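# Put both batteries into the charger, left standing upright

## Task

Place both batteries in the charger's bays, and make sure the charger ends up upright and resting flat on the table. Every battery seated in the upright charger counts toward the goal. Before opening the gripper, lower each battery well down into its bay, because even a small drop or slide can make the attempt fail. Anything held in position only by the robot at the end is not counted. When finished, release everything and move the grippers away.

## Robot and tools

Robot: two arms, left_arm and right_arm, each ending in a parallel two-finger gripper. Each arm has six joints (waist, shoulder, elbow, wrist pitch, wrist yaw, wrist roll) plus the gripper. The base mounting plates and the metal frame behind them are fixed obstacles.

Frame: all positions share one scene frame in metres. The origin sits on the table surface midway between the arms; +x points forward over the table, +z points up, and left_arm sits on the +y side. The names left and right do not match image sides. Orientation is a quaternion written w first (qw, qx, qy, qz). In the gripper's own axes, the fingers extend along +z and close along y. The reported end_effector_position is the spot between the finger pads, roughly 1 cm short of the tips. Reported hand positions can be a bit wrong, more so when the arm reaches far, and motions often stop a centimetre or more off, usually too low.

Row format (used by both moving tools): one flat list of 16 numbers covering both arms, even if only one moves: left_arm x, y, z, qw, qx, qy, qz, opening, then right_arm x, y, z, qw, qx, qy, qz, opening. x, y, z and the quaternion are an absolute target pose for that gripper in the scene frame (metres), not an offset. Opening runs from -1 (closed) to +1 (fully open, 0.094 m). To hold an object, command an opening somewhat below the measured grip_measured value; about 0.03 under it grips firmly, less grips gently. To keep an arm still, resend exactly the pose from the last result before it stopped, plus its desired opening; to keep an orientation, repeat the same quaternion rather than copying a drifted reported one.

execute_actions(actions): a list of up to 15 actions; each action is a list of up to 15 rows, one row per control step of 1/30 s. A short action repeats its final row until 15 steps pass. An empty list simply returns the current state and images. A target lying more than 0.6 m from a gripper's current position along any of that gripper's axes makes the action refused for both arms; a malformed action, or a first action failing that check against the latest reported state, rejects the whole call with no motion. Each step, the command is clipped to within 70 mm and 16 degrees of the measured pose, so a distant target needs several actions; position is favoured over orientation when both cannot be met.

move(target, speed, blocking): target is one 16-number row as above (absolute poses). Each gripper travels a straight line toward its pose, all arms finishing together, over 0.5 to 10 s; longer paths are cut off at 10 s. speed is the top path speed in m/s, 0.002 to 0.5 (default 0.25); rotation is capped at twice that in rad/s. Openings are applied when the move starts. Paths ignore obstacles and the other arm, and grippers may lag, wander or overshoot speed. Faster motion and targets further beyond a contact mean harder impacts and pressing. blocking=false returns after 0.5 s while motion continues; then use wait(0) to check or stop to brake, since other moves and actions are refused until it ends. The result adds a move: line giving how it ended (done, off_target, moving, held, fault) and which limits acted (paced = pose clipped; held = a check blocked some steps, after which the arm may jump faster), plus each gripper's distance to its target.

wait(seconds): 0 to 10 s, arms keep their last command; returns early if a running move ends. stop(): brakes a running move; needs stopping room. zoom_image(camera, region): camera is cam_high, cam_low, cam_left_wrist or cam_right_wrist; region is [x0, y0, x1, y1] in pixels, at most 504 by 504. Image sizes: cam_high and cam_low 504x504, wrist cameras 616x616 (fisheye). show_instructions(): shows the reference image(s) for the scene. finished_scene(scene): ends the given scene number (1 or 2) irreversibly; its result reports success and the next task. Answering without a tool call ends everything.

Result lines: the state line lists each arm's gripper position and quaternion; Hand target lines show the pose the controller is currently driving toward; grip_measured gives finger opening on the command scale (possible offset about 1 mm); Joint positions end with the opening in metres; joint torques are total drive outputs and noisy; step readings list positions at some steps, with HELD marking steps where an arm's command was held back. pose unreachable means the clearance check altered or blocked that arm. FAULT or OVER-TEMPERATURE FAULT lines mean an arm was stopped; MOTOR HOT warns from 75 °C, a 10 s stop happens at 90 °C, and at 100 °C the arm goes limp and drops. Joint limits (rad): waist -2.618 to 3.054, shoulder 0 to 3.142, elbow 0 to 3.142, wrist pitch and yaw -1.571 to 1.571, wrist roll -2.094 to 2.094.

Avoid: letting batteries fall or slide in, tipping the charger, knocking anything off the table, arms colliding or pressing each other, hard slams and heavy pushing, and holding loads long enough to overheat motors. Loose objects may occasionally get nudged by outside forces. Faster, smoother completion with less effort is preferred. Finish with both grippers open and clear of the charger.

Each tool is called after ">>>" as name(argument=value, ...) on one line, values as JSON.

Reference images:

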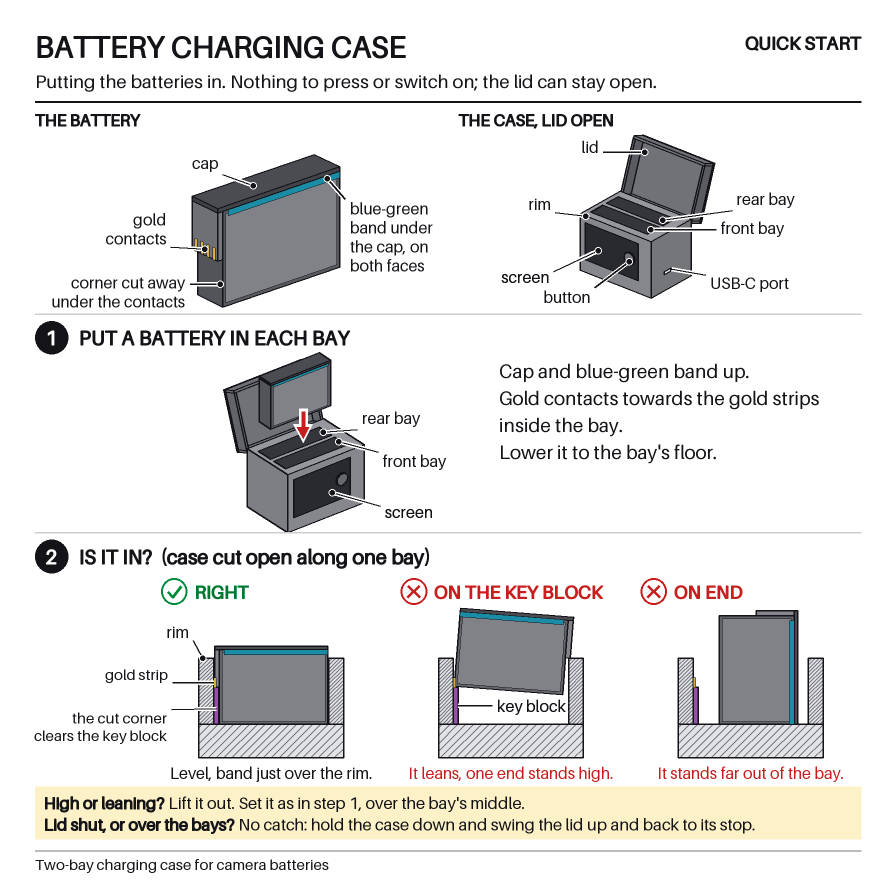

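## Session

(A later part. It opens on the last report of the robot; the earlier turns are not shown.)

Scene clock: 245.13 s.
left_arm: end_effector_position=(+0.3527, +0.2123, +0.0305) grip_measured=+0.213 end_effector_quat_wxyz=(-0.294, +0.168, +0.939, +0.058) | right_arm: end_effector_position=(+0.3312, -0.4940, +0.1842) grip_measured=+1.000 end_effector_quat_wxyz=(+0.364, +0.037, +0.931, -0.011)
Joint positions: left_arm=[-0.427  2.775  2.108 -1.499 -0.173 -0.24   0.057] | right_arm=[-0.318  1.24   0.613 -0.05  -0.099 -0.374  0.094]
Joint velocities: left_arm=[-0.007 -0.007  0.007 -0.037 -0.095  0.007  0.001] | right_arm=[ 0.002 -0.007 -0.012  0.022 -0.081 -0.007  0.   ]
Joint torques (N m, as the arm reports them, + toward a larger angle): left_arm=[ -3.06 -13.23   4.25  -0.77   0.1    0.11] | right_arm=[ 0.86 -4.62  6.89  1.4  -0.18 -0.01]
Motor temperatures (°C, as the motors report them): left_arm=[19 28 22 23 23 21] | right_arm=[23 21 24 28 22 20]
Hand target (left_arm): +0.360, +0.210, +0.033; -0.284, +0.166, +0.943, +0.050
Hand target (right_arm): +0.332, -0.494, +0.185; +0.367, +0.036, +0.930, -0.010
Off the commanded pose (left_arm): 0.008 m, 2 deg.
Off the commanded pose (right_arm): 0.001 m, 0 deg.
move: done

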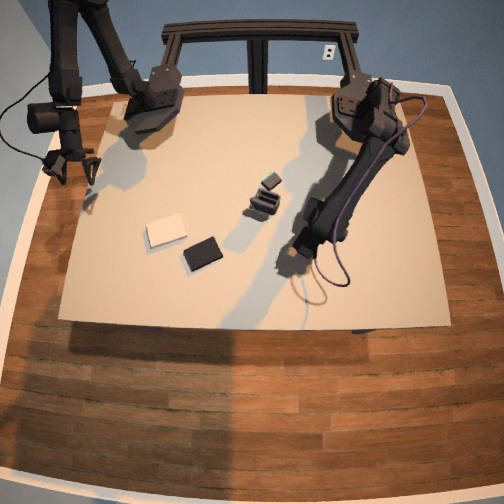

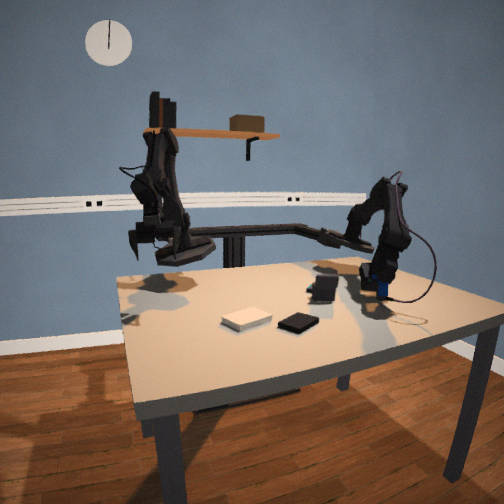

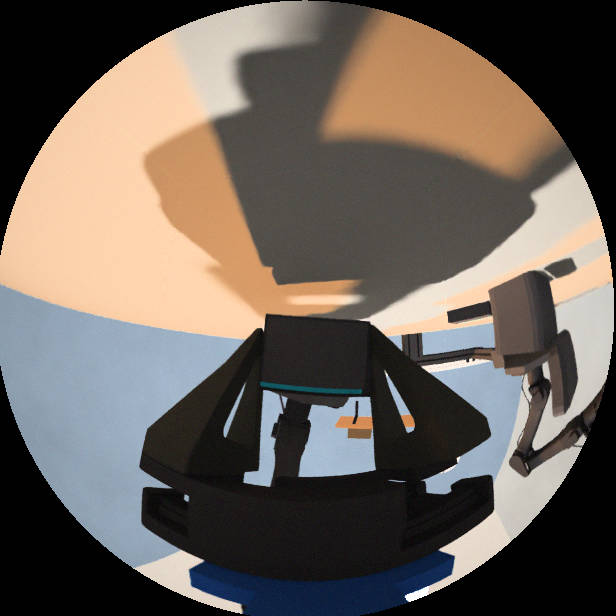

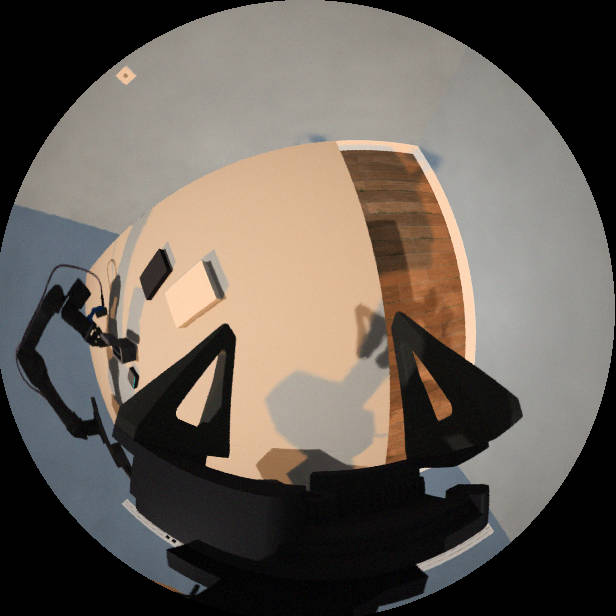

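>>> move(target=[0.36,0.21,0.028,-0.284,0.166,0.943,0.050,0.17, 0.3322,-0.4937,0.1851,0.367,0.036,0.930,-0.010,1], speed=0.02)

>>> zoom_image(camera="cam_low", region=[330, 230, 430, 320])

Scene clock: 248.63 s.
left_arm: end_effector_position=(+0.3552, +0.2132, +0.0284) grip_measured=+0.213 end_effector_quat_wxyz=(-0.291, +0.165, +0.941, +0.056) | right_arm: end_effector_position=(+0.3312, -0.4940, +0.1842) grip_measured=+1.000 end_effector_quat_wxyz=(+0.364, +0.037, +0.931, -0.011)
Joint positions: left_arm=[-0.421  2.775  2.108 -1.489 -0.173 -0.238  0.057] | right_arm=[-0.318  1.24   0.613 -0.05  -0.099 -0.374  0.094]
Joint velocities: left_arm=[-0.002 -0.007 -0.012  0.037 -0.051  0.007 -0.   ] | right_arm=[-0.007  0.002  0.002 -0.095 -0.022 -0.007  0.   ]
Joint torques (N m, as the arm reports them, + toward a larger angle): left_arm=[ -3.37 -12.35   4.42  -0.74   0.08   0.1 ] | right_arm=[ 0.93 -4.66  6.83  1.38 -0.17  0.  ]
Motor temperatures (°C, as the motors report them): left_arm=[19 29 22 23 23 21] | right_arm=[23 21 24 28 22 20]
Hand target (left_arm): +0.360, +0.210, +0.028; -0.284, +0.166, +0.943, +0.050
Hand target (right_arm): +0.332, -0.494, +0.185; +0.367, +0.036, +0.930, -0.010
Off the commanded pose (left_arm): 0.006 m, 1 deg.
Off the commanded pose (right_arm): 0.001 m, 0 deg.
move: done

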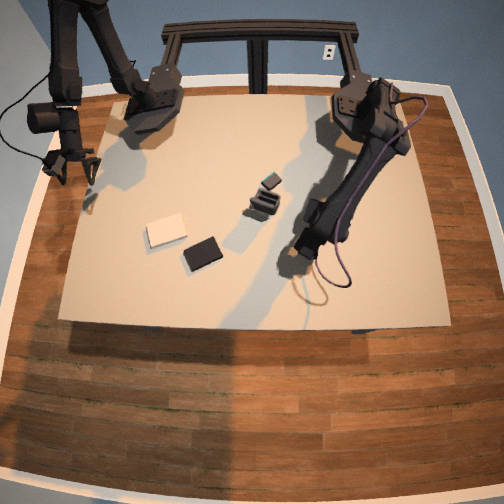

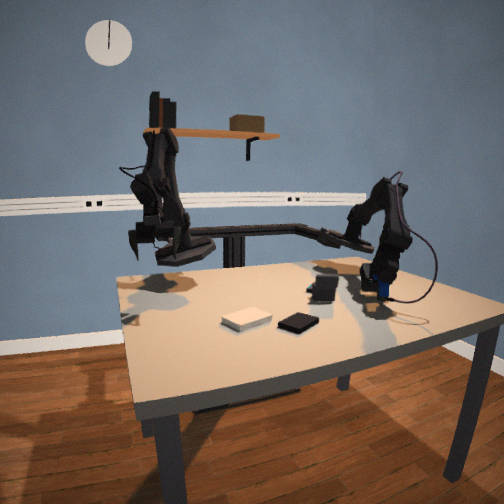

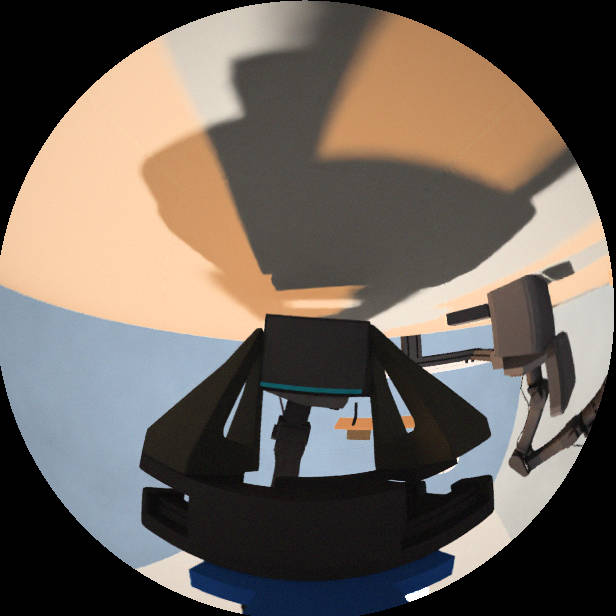

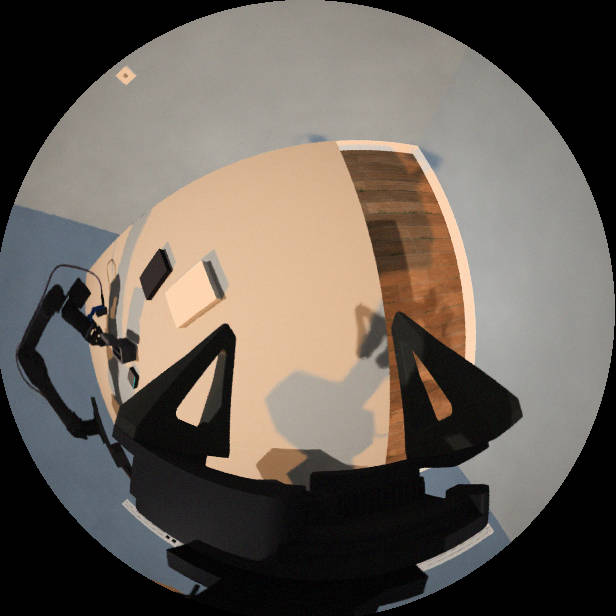

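Region (330, 230, 430, 320) of cam_low's 504x504 image, scaled by 5.040, with more detail than that image has; it fills the top 454 rows of this view, and the rest is white.

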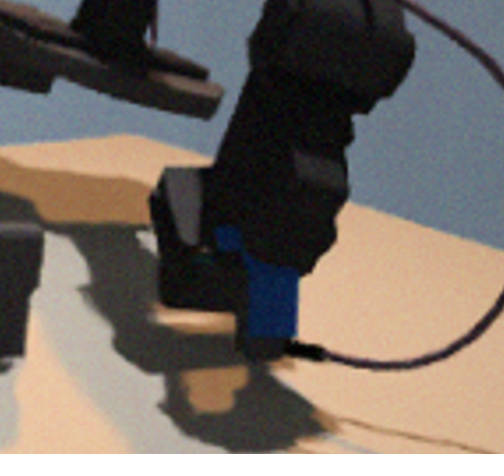

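>>> zoom_image(camera="cam_left_wrist", region=[220, 250, 420, 410])

Region (220, 250, 420, 410) of cam_left_wrist's 616x616 image, scaled by 2.520, with more detail than that image has; it fills the top 403 rows of this view, and the rest is white.

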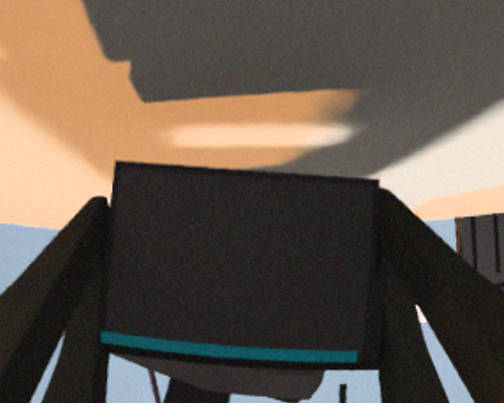

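>>> execute_actions(actions=[[[0.36,0.21,0.024,-0.284,0.166,0.943,0.050,0.17, 0.3322,-0.4937,0.1851,0.367,0.036,0.930,-0.010,1]],[[0.36,0.21,0.024,-0.284,0.166,0.943,0.050,0.17, 0.3322,-0.4937,0.1851,0.367,0.036,0.930,-0.010,1]]])

Scene clock: 263.00 s.
left_arm: end_effector_position=(+0.3520, +0.2125, +0.0212) grip_measured=+0.213 end_effector_quat_wxyz=(-0.295, +0.167, +0.939, +0.057) | right_arm: end_effector_position=(+0.3312, -0.4940, +0.1842) grip_measured=+1.000 end_effector_quat_wxyz=(+0.364, +0.037, +0.931, -0.011)
Joint positions: left_arm=[-0.421  2.794  2.108 -1.48  -0.173 -0.236  0.057] | right_arm=[-0.318  1.24   0.613 -0.05  -0.099 -0.374  0.094]
Joint velocities: left_arm=[-0.002 -0.002  0.002 -0.066  0.022 -0.066 -0.001] | right_arm=[-0.007 -0.002 -0.002  0.022  0.051 -0.037  0.   ]
Joint torques (N m, as the arm reports them, + toward a larger angle): left_arm=[ -3.18 -13.07   4.57  -0.75   0.04   0.09] | right_arm=[ 0.83 -4.66  6.93  1.39 -0.16 -0.01]
Motor temperatures (°C, as the motors report them): left_arm=[19 29 22 22 23 21] | right_arm=[23 21 24 29 22 20]
Hand target (left_arm): +0.360, +0.210, +0.024; -0.284, +0.166, +0.943, +0.050
Hand target (right_arm): +0.332, -0.494, +0.185; +0.367, +0.036, +0.930, -0.010
Off the commanded pose (left_arm): 0.009 m, 2 deg.
Off the commanded pose (right_arm): 0.001 m, 0 deg.
Step readings (end_effector_position; steps 1 to 15: 1st action; 16 to 30: 2nd action):
0: left_arm (+0.3553, +0.2131, +0.0284) | right_arm (+0.3312, -0.4940, +0.1842)
1: left_arm (+0.3551, +0.2131, +0.0280) | right_arm (+0.3312, -0.4940, +0.1842)
2: left_arm (+0.3550, +0.2129, +0.0273) | right_arm (+0.3312, -0.4940, +0.1842)
4: left_arm (+0.3539, +0.2128, +0.0250) | right_arm (+0.3312, -0.4940, +0.1842)
8: left_arm (+0.3520, +0.2126, +0.0216) | right_arm (+0.3312, -0.4940, +0.1842)
15: left_arm (+0.3520, +0.2125, +0.0212) | right_arm (+0.3312, -0.4940, +0.1842)
16: left_arm (+0.3520, +0.2125, +0.0212) | right_arm (+0.3312, -0.4940, +0.1842)
17: left_arm (+0.3520, +0.2125, +0.0212) | right_arm (+0.3312, -0.4940, +0.1842)
19: left_arm (+0.3520, +0.2125, +0.0212) | right_arm (+0.3312, -0.4940, +0.1842)
23: left_arm (+0.3520, +0.2125, +0.0212) | right_arm (+0.3312, -0.4940, +0.1842)
30: end_effector_position above

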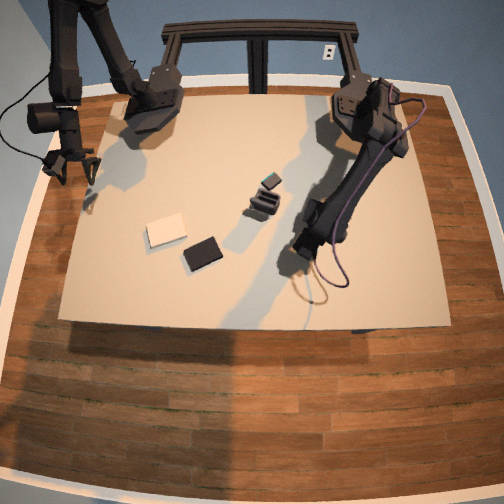

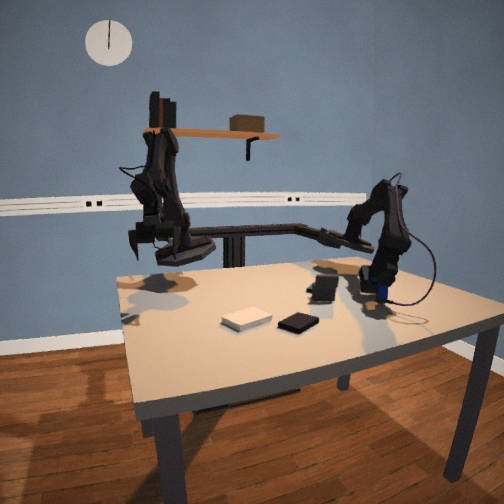

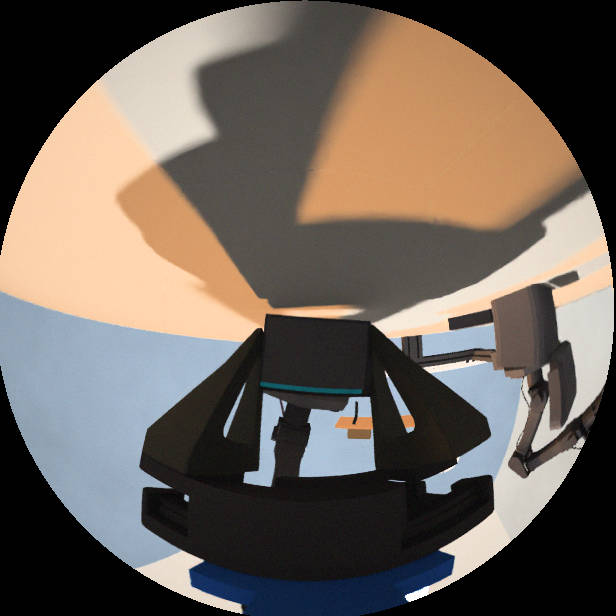

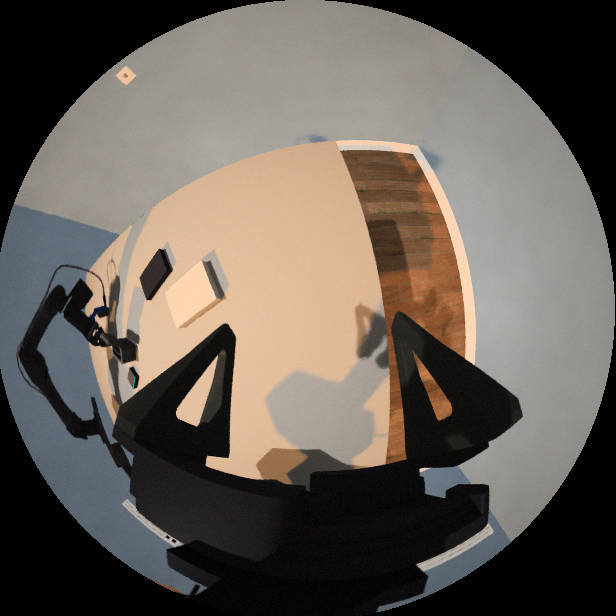

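>>> execute_actions(actions=[[[0.36,0.21,0.024,-0.284,0.166,0.943,0.050,0.3, 0.3322,-0.4937,0.1851,0.367,0.036,0.930,-0.010,1]],[[0.36,0.21,0.024,-0.284,0.166,0.943,0.050,0.9, 0.3322,-0.4937,0.1851,0.367,0.036,0.930,-0.010,1]]])

Scene clock: 267.00 s.
left_arm: end_effector_position=(+0.3519, +0.2125, +0.0212) grip_measured=+0.898 end_effector_quat_wxyz=(-0.295, +0.167, +0.939, +0.057) | right_arm: end_effector_position=(+0.3312, -0.4940, +0.1842) grip_measured=+1.000 end_effector_quat_wxyz=(+0.364, +0.037, +0.931, -0.011)
Joint positions: left_arm=[-0.421  2.794  2.108 -1.48  -0.173 -0.235  0.089] | right_arm=[-0.318  1.24   0.613 -0.05  -0.099 -0.374  0.094]
Joint velocities: left_arm=[-0.012  0.002  0.007  0.007  0.125  0.007 -0.   ] | right_arm=[-0.007 -0.002  0.007 -0.022 -0.007 -0.037  0.   ]
Joint torques (N m, as the arm reports them, + toward a larger angle): left_arm=[ -3.13 -13.31   4.52  -0.73   0.09   0.03] | right_arm=[ 0.95 -4.76  6.78  1.41 -0.19 -0.04]
Motor temperatures (°C, as the motors report them): left_arm=[19 29 22 22 23 21] | right_arm=[23 21 24 29 22 20]
Hand target (left_arm): +0.360, +0.210, +0.024; -0.284, +0.166, +0.943, +0.050
Hand target (right_arm): +0.332, -0.494, +0.185; +0.367, +0.036, +0.930, -0.010
Off the commanded pose (left_arm): 0.009 m, 2 deg.
Off the commanded pose (right_arm): 0.001 m, 0 deg.
Step readings (end_effector_position; steps 1 to 15: 1st action; 16 to 30: 2nd action):
0: left_arm (+0.3520, +0.2125, +0.0212) | right_arm (+0.3312, -0.4940, +0.1842)
1: left_arm (+0.3520, +0.2125, +0.0212) | right_arm (+0.3312, -0.4940, +0.1842)
2: left_arm (+0.3520, +0.2125, +0.0212) | right_arm (+0.3312, -0.4940, +0.1842)
4: left_arm (+0.3519, +0.2125, +0.0212) | right_arm (+0.3312, -0.4940, +0.1842)
8: left_arm (+0.3519, +0.2125, +0.0212) | right_arm (+0.3312, -0.4940, +0.1842)
15: left_arm (+0.3519, +0.2125, +0.0212) | right_arm (+0.3312, -0.4940, +0.1842)
16: left_arm (+0.3519, +0.2125, +0.0212) | right_arm (+0.3312, -0.4940, +0.1842)
17: left_arm (+0.3519, +0.2125, +0.0212) | right_arm (+0.3312, -0.4940, +0.1842)
19: left_arm (+0.3519, +0.2125, +0.0212) | right_arm (+0.3312, -0.4940, +0.1842)
23: left_arm (+0.3519, +0.2125, +0.0212) | right_arm (+0.3312, -0.4940, +0.1842)
30: end_effector_position above

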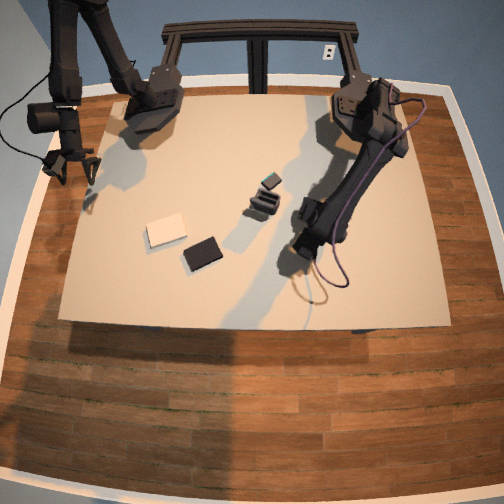

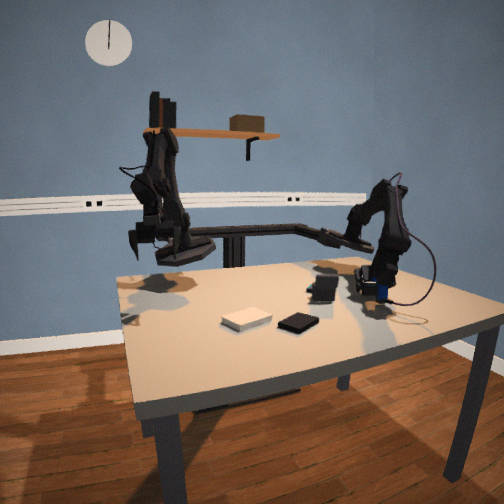

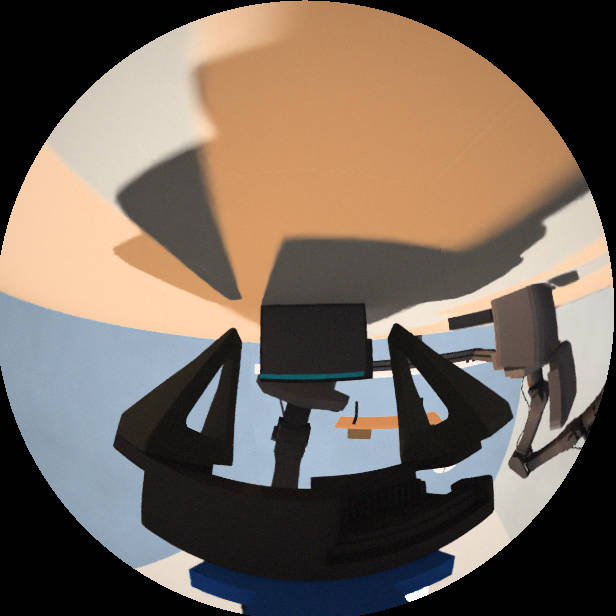

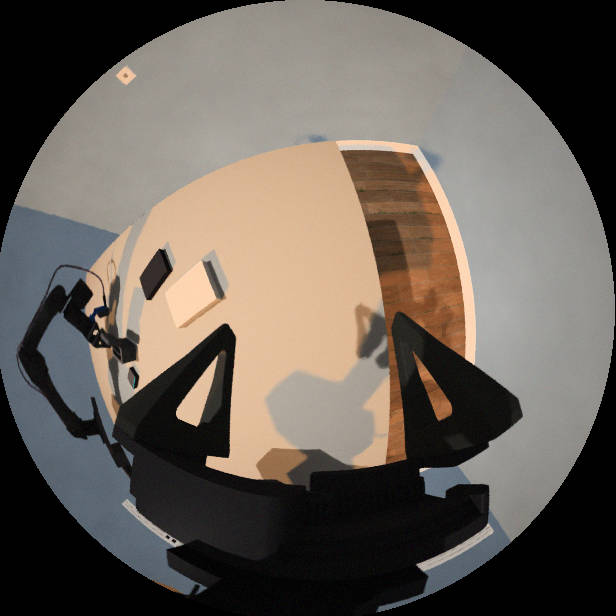

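>>> move(target=[0.355,0.212,0.075,0,0.174,0.985,0,0.9, 0.3322,-0.4937,0.1851,0.367,0.036,0.930,-0.010,1], speed=0.15)

Scene clock: 275.13 s.
left_arm: end_effector_position=(+0.3555, +0.2158, +0.0698) grip_measured=+0.898 end_effector_quat_wxyz=(-0.017, +0.164, +0.986, -0.003) | right_arm: end_effector_position=(+0.3311, -0.4940, +0.1842) grip_measured=+1.000 end_effector_quat_wxyz=(+0.364, +0.037, +0.931, -0.011)
Joint positions: left_arm=[-0.483  2.139  1.244 -0.7   -0.252 -0.192  0.089] | right_arm=[-0.318  1.24   0.613 -0.05  -0.099 -0.374  0.094]
Joint velocities: left_arm=[ 0.002 -0.007  0.002  0.066 -0.066  0.051 -0.001] | right_arm=[-0.007 -0.002 -0.007 -0.037 -0.051  0.007  0.   ]
Joint torques (N m, as the arm reports them, + toward a larger angle): left_arm=[ -4.03 -11.68   2.75   0.21  -0.09   0.12] | right_arm=[ 0.92 -4.62  6.84  1.4  -0.18 -0.03]
Motor temperatures (°C, as the motors report them): left_arm=[19 30 22 22 23 21] | right_arm=[23 21 24 29 22 20]
Hand target (left_arm): +0.357, +0.211, +0.077; -0.001, +0.172, +0.985, -0.005
Hand target (right_arm): +0.332, -0.494, +0.185; +0.367, +0.036, +0.930, -0.010
Off the commanded pose (left_arm): 0.006 m, 2 deg.
Off the commanded pose (right_arm): 0.001 m, 0 deg.
move: done

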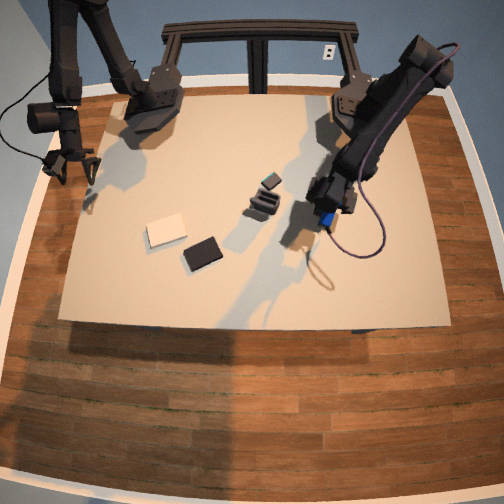

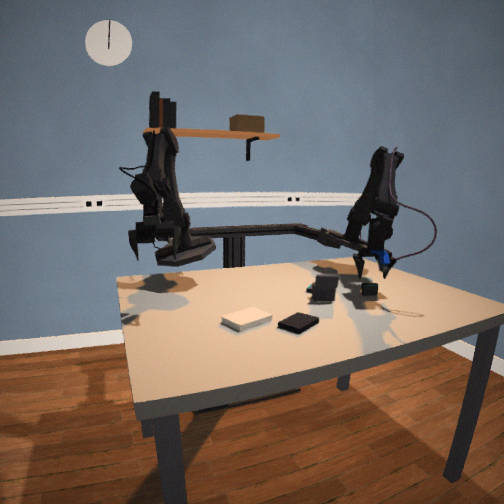

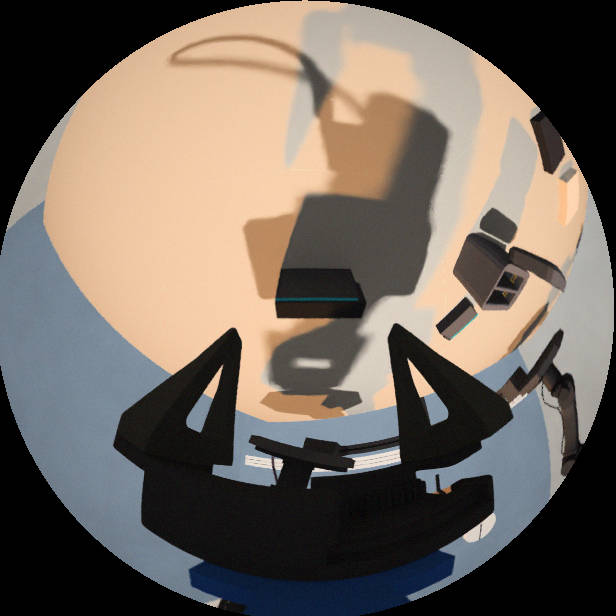

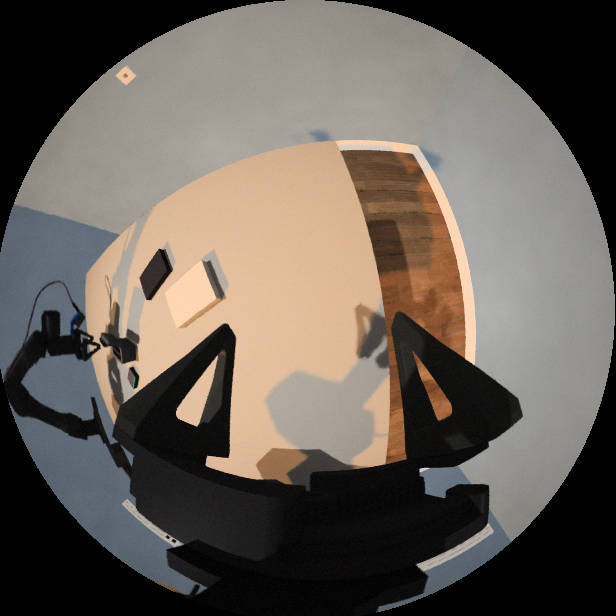

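>>> move(target=[0.350,0.211,0.058,0,0.174,0.985,0,0.9, 0.3322,-0.4937,0.1851,0.367,0.036,0.930,-0.010,1], speed=0.04)

>>> zoom_image(camera="cam_left_wrist", region=[210, 260, 420, 400])

Scene clock: 284.23 s.
left_arm: end_effector_position=(+0.3541, +0.2154, +0.0603) grip_measured=+0.898 end_effector_quat_wxyz=(-0.003, +0.162, +0.987, -0.004) | right_arm: end_effector_position=(+0.3311, -0.4940, +0.1842) grip_measured=+1.000 end_effector_quat_wxyz=(+0.364, +0.037, +0.931, -0.011)
Joint positions: left_arm=[-0.483  2.139  1.195 -0.622 -0.26  -0.188  0.089] | right_arm=[-0.318  1.24   0.613 -0.05  -0.099 -0.374  0.094]
Joint velocities: left_arm=[ 0.007  0.002 -0.002 -0.007  0.007 -0.022 -0.   ] | right_arm=[-0.007  0.017  0.002  0.037  0.051 -0.007  0.   ]
Joint torques (N m, as the arm reports them, + toward a larger angle): left_arm=[-3.93 -8.89  2.6   0.27 -0.1   0.05] | right_arm=[ 0.87 -4.58  7.03  1.38 -0.18 -0.05]
Motor temperatures (°C, as the motors report them): left_arm=[19 29 22 22 23 21] | right_arm=[23 21 24 29 22 20]
Hand target (left_arm): +0.350, +0.211, +0.058; -0.000, +0.174, +0.985, -0.000
Hand target (right_arm): +0.332, -0.494, +0.185; +0.367, +0.036, +0.930, -0.010
Off the commanded pose (left_arm): 0.006 m, 2 deg.
Off the commanded pose (right_arm): 0.001 m, 0 deg.
move: done

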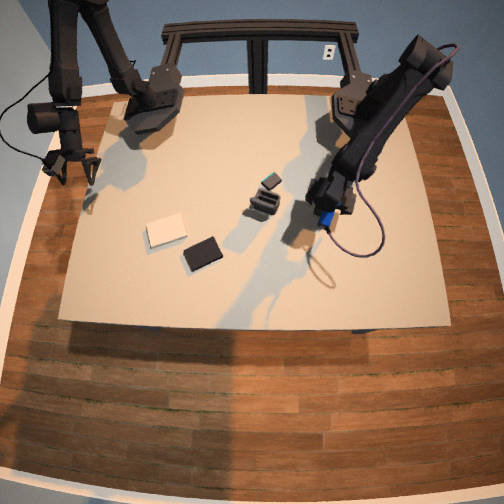

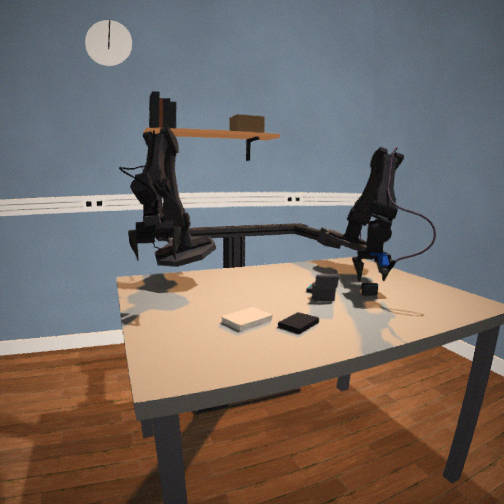

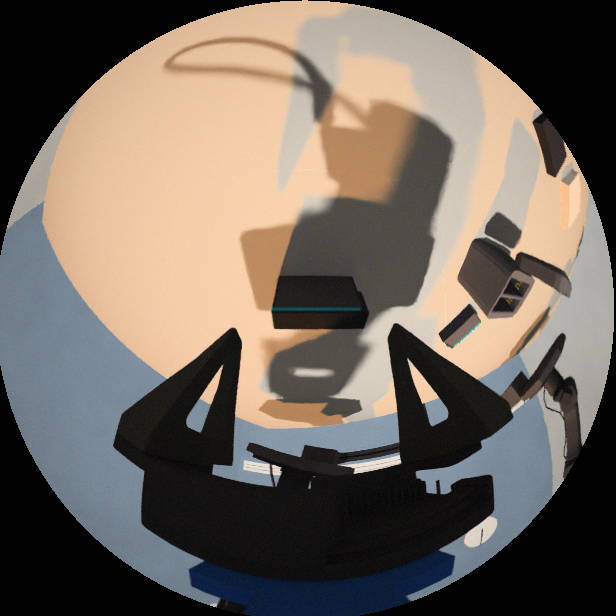

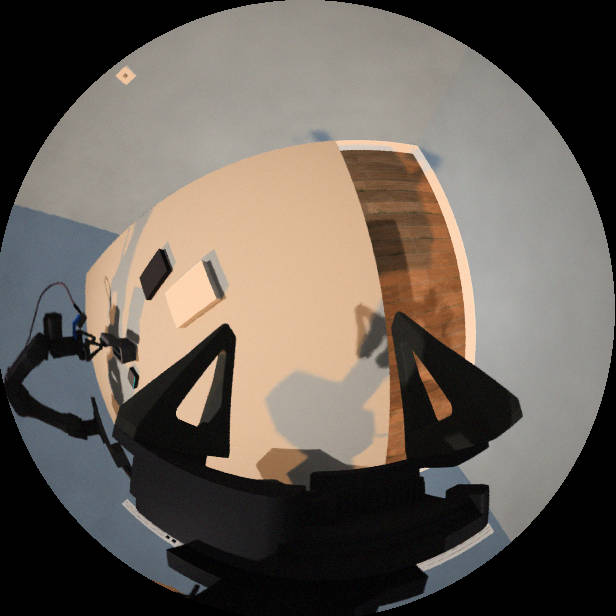

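Region (210, 260, 420, 400) of cam_left_wrist's 616x616 image, scaled by 2.400, with more detail than that image has.

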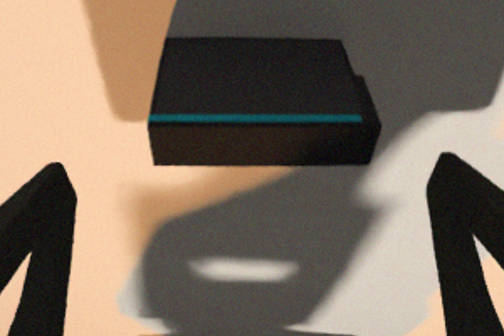

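>>> move(target=[0.342,0.213,0.049,0,0.174,0.985,0,0.9, 0.3322,-0.4937,0.1851,0.367,0.036,0.930,-0.010,1], speed=0.04)

>>> zoom_image(camera="cam_left_wrist", region=[210, 260, 420, 400])

Scene clock: 291.03 s.
left_arm: end_effector_position=(+0.3454, +0.2177, +0.0519) grip_measured=+0.898 end_effector_quat_wxyz=(-0.004, +0.162, +0.987, -0.003) | right_arm: end_effector_position=(+0.3311, -0.4940, +0.1842) grip_measured=+1.000 end_effector_quat_wxyz=(+0.364, +0.037, +0.931, -0.011)
Joint positions: left_arm=[-0.483  2.139  1.148 -0.578 -0.261 -0.188  0.089] | right_arm=[-0.318  1.24   0.613 -0.05  -0.099 -0.374  0.094]
Joint velocities: left_arm=[ 0.002 -0.002  0.002  0.051 -0.007  0.037 -0.001] | right_arm=[ 0.007  0.002 -0.017  0.007  0.037 -0.022  0.   ]
Joint torques (N m, as the arm reports them, + toward a larger angle): left_arm=[-3.98 -8.44  2.51  0.23 -0.09  0.08] | right_arm=[ 0.86 -4.65  6.85  1.41 -0.16 -0.03]
Motor temperatures (°C, as the motors report them): left_arm=[19 29 22 21 23 21] | right_arm=[23 21 24 29 22 20]
Hand target (left_arm): +0.342, +0.213, +0.049; -0.000, +0.174, +0.985, +0.000
Hand target (right_arm): +0.332, -0.494, +0.185; +0.367, +0.036, +0.930, -0.010
Off the commanded pose (left_arm): 0.006 m, 1 deg.
Off the commanded pose (right_arm): 0.001 m, 0 deg.
move: done

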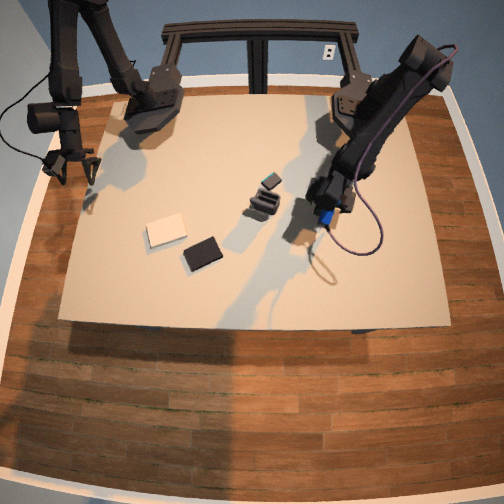

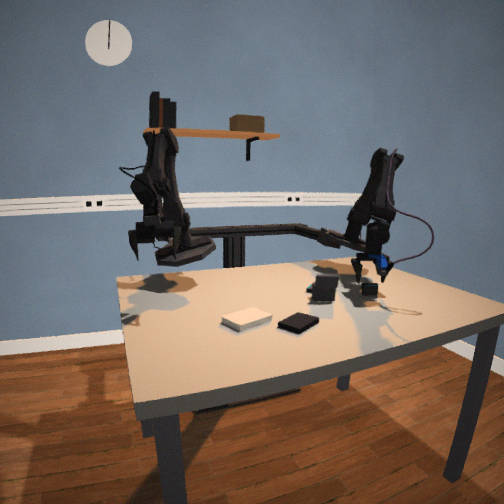

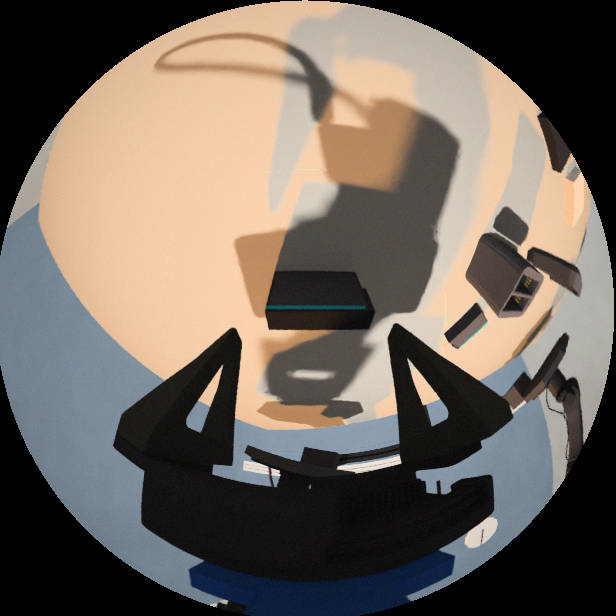

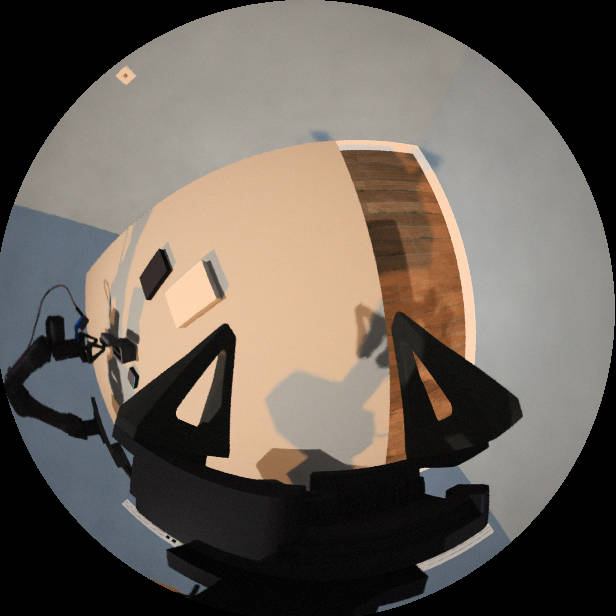

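Region (210, 260, 420, 400) of cam_left_wrist's 616x616 image, scaled by 2.400, with more detail than that image has.

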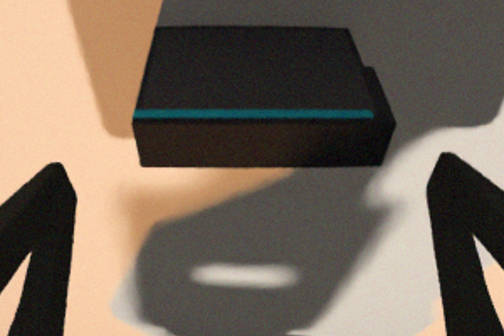

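>>> move(target=[0.342,0.213,0.038,0,0.174,0.985,0,0.9, 0.3322,-0.4937,0.1851,0.367,0.036,0.930,-0.010,1], speed=0.04)

>>> zoom_image(camera="cam_left_wrist", region=[210, 260, 420, 400])

Scene clock: 296.50 s.
left_arm: end_effector_position=(+0.3470, +0.2134, +0.0411) grip_measured=+0.898 end_effector_quat_wxyz=(-0.000, +0.165, +0.986, -0.004) | right_arm: end_effector_position=(+0.3311, -0.4940, +0.1842) grip_measured=+1.000 end_effector_quat_wxyz=(+0.364, +0.037, +0.931, -0.011)
Joint positions: left_arm=[-0.483  2.173  1.148 -0.535 -0.261 -0.18   0.089] | right_arm=[-0.318  1.24   0.613 -0.05  -0.099 -0.374  0.094]
Joint velocities: left_arm=[ 0.002  0.022 -0.007  0.007  0.037  0.051 -0.001] | right_arm=[ 0.012 -0.002 -0.012  0.007 -0.022  0.007  0.   ]
Joint torques (N m, as the arm reports them, + toward a larger angle): left_arm=[-3.3  -9.13  2.01  0.24 -0.07  0.11] | right_arm=[ 0.82 -4.76  6.81  1.39 -0.19 -0.03]
Motor temperatures (°C, as the motors report them): left_arm=[19 28 22 21 23 21] | right_arm=[23 21 24 29 22 20]
Hand target (left_arm): +0.342, +0.213, +0.038; -0.000, +0.174, +0.985, -0.000
Hand target (right_arm): +0.332, -0.494, +0.185; +0.367, +0.036, +0.930, -0.010
Off the commanded pose (left_arm): 0.006 m, 1 deg.
Off the commanded pose (right_arm): 0.001 m, 0 deg.
move: done

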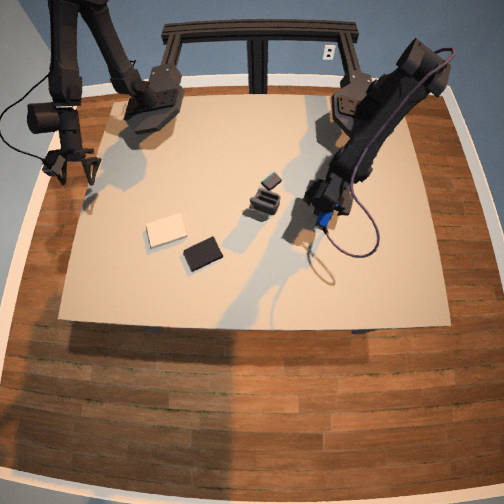

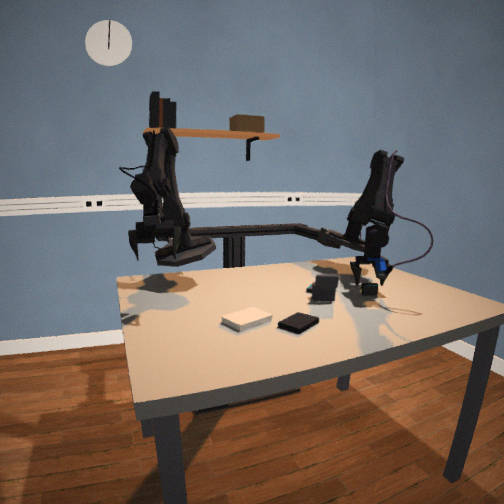

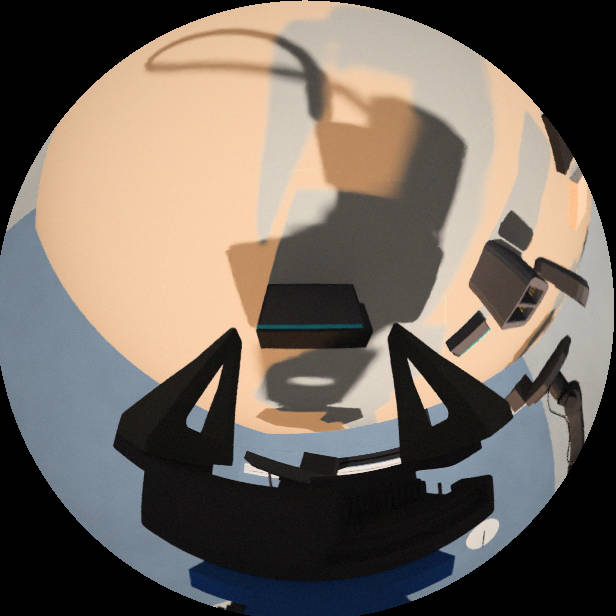

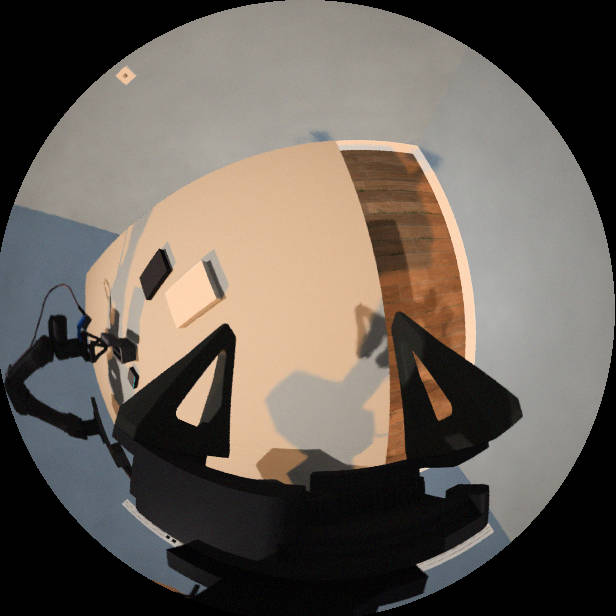

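Region (210, 260, 420, 400) of cam_left_wrist's 616x616 image, scaled by 2.400, with more detail than that image has.

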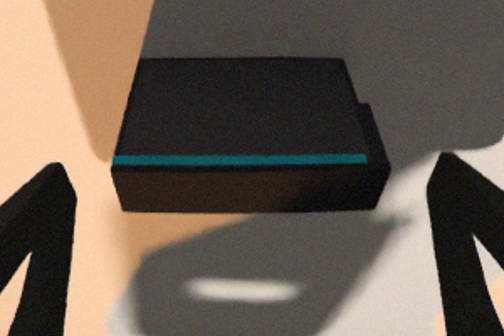

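>>> execute_actions(actions=[[[0.342,0.213,0.038,0,0.174,0.985,0,0.35, 0.3322,-0.4937,0.1851,0.367,0.036,0.930,-0.010,1]],[[0.342,0.213,0.038,0,0.174,0.985,0,0.18, 0.3322,-0.4937,0.1851,0.367,0.036,0.930,-0.010,1]]])

>>> zoom_image(camera="cam_left_wrist", region=[210, 260, 420, 400])

Scene clock: 302.80 s.
left_arm: end_effector_position=(+0.3477, +0.2133, +0.0411) grip_measured=+0.204 end_effector_quat_wxyz=(+0.001, +0.166, +0.986, -0.004) | right_arm: end_effector_position=(+0.3311, -0.4940, +0.1842) grip_measured=+1.000 end_effector_quat_wxyz=(+0.364, +0.037, +0.931, -0.011)
Joint positions: left_arm=[-0.483  2.173  1.148 -0.533 -0.262 -0.179  0.057] | right_arm=[-0.318  1.24   0.613 -0.05  -0.099 -0.374  0.094]
Joint velocities: left_arm=[-0.012  0.012 -0.002 -0.051 -0.007  0.007  0.001] | right_arm=[-0.002  0.017  0.002 -0.022 -0.051 -0.007  0.   ]
Joint torques (N m, as the arm reports them, + toward a larger angle): left_arm=[-3.36 -9.13  2.13  0.26 -0.09  0.11] | right_arm=[ 1.06 -4.69  6.87  1.43 -0.19 -0.02]
Motor temperatures (°C, as the motors report them): left_arm=[19 28 22 21 23 21] | right_arm=[23 21 24 29 22 20]
Hand target (left_arm): +0.342, +0.213, +0.038; -0.000, +0.174, +0.985, +0.000
Hand target (right_arm): +0.332, -0.494, +0.185; +0.367, +0.036, +0.930, -0.010
Off the commanded pose (left_arm): 0.006 m, 1 deg.
Off the commanded pose (right_arm): 0.001 m, 0 deg.
Step readings (end_effector_position; steps 1 to 15: 1st action; 16 to 30: 2nd action):
0: left_arm (+0.3475, +0.2131, +0.0411) | right_arm (+0.3311, -0.4940, +0.1842)
1: left_arm (+0.3475, +0.2131, +0.0411) | right_arm (+0.3311, -0.4940, +0.1842)
2: left_arm (+0.3475, +0.2132, +0.0411) | right_arm (+0.3311, -0.4940, +0.1842)
4: left_arm (+0.3475, +0.2132, +0.0411) | right_arm (+0.3311, -0.4940, +0.1842)
8: left_arm (+0.3475, +0.2132, +0.0411) | right_arm (+0.3311, -0.4940, +0.1842)
15: left_arm (+0.3475, +0.2132, +0.0411) | right_arm (+0.3311, -0.4940, +0.1842)
16: left_arm (+0.3476, +0.2133, +0.0411) | right_arm (+0.3311, -0.4940, +0.1842)
17: left_arm (+0.3477, +0.2133, +0.0411) | right_arm (+0.3311, -0.4940, +0.1842)
19: left_arm (+0.3477, +0.2133, +0.0411) | right_arm (+0.3311, -0.4940, +0.1842)
23: left_arm (+0.3477, +0.2133, +0.0411) | right_arm (+0.3311, -0.4940, +0.1842)
30: end_effector_position above

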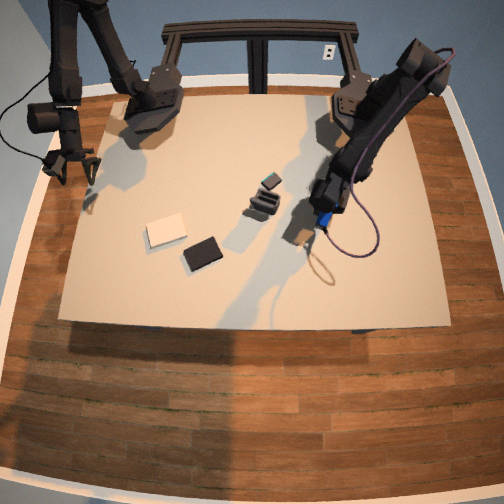

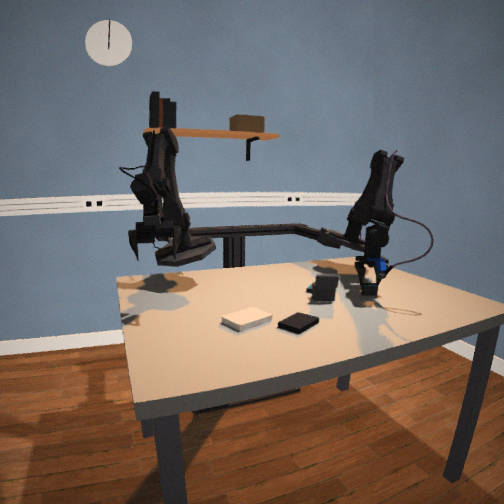

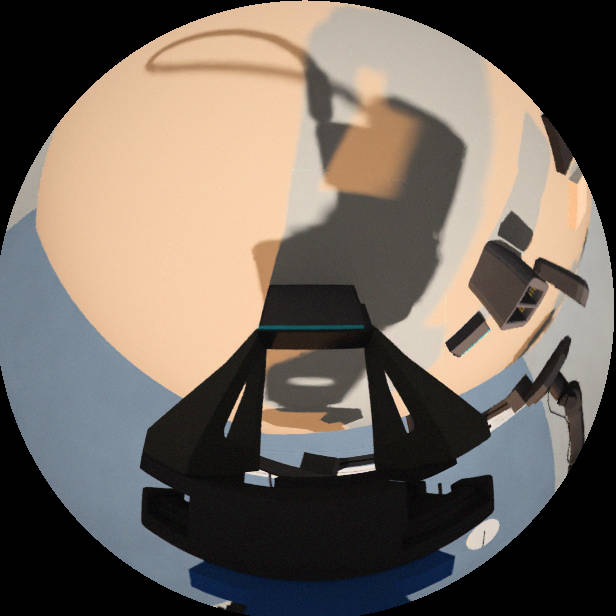

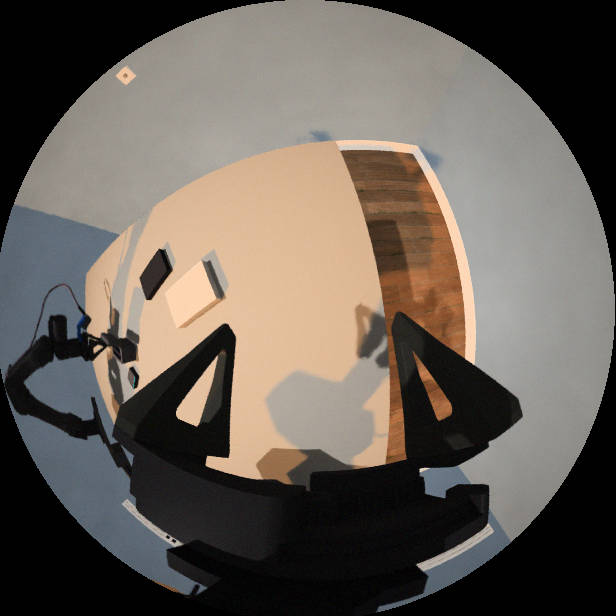

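Region (210, 260, 420, 400) of cam_left_wrist's 616x616 image, scaled by 2.400, with more detail than that image has.

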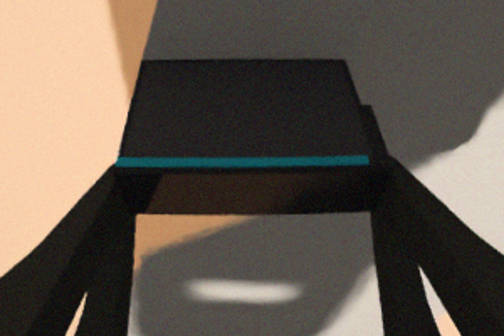

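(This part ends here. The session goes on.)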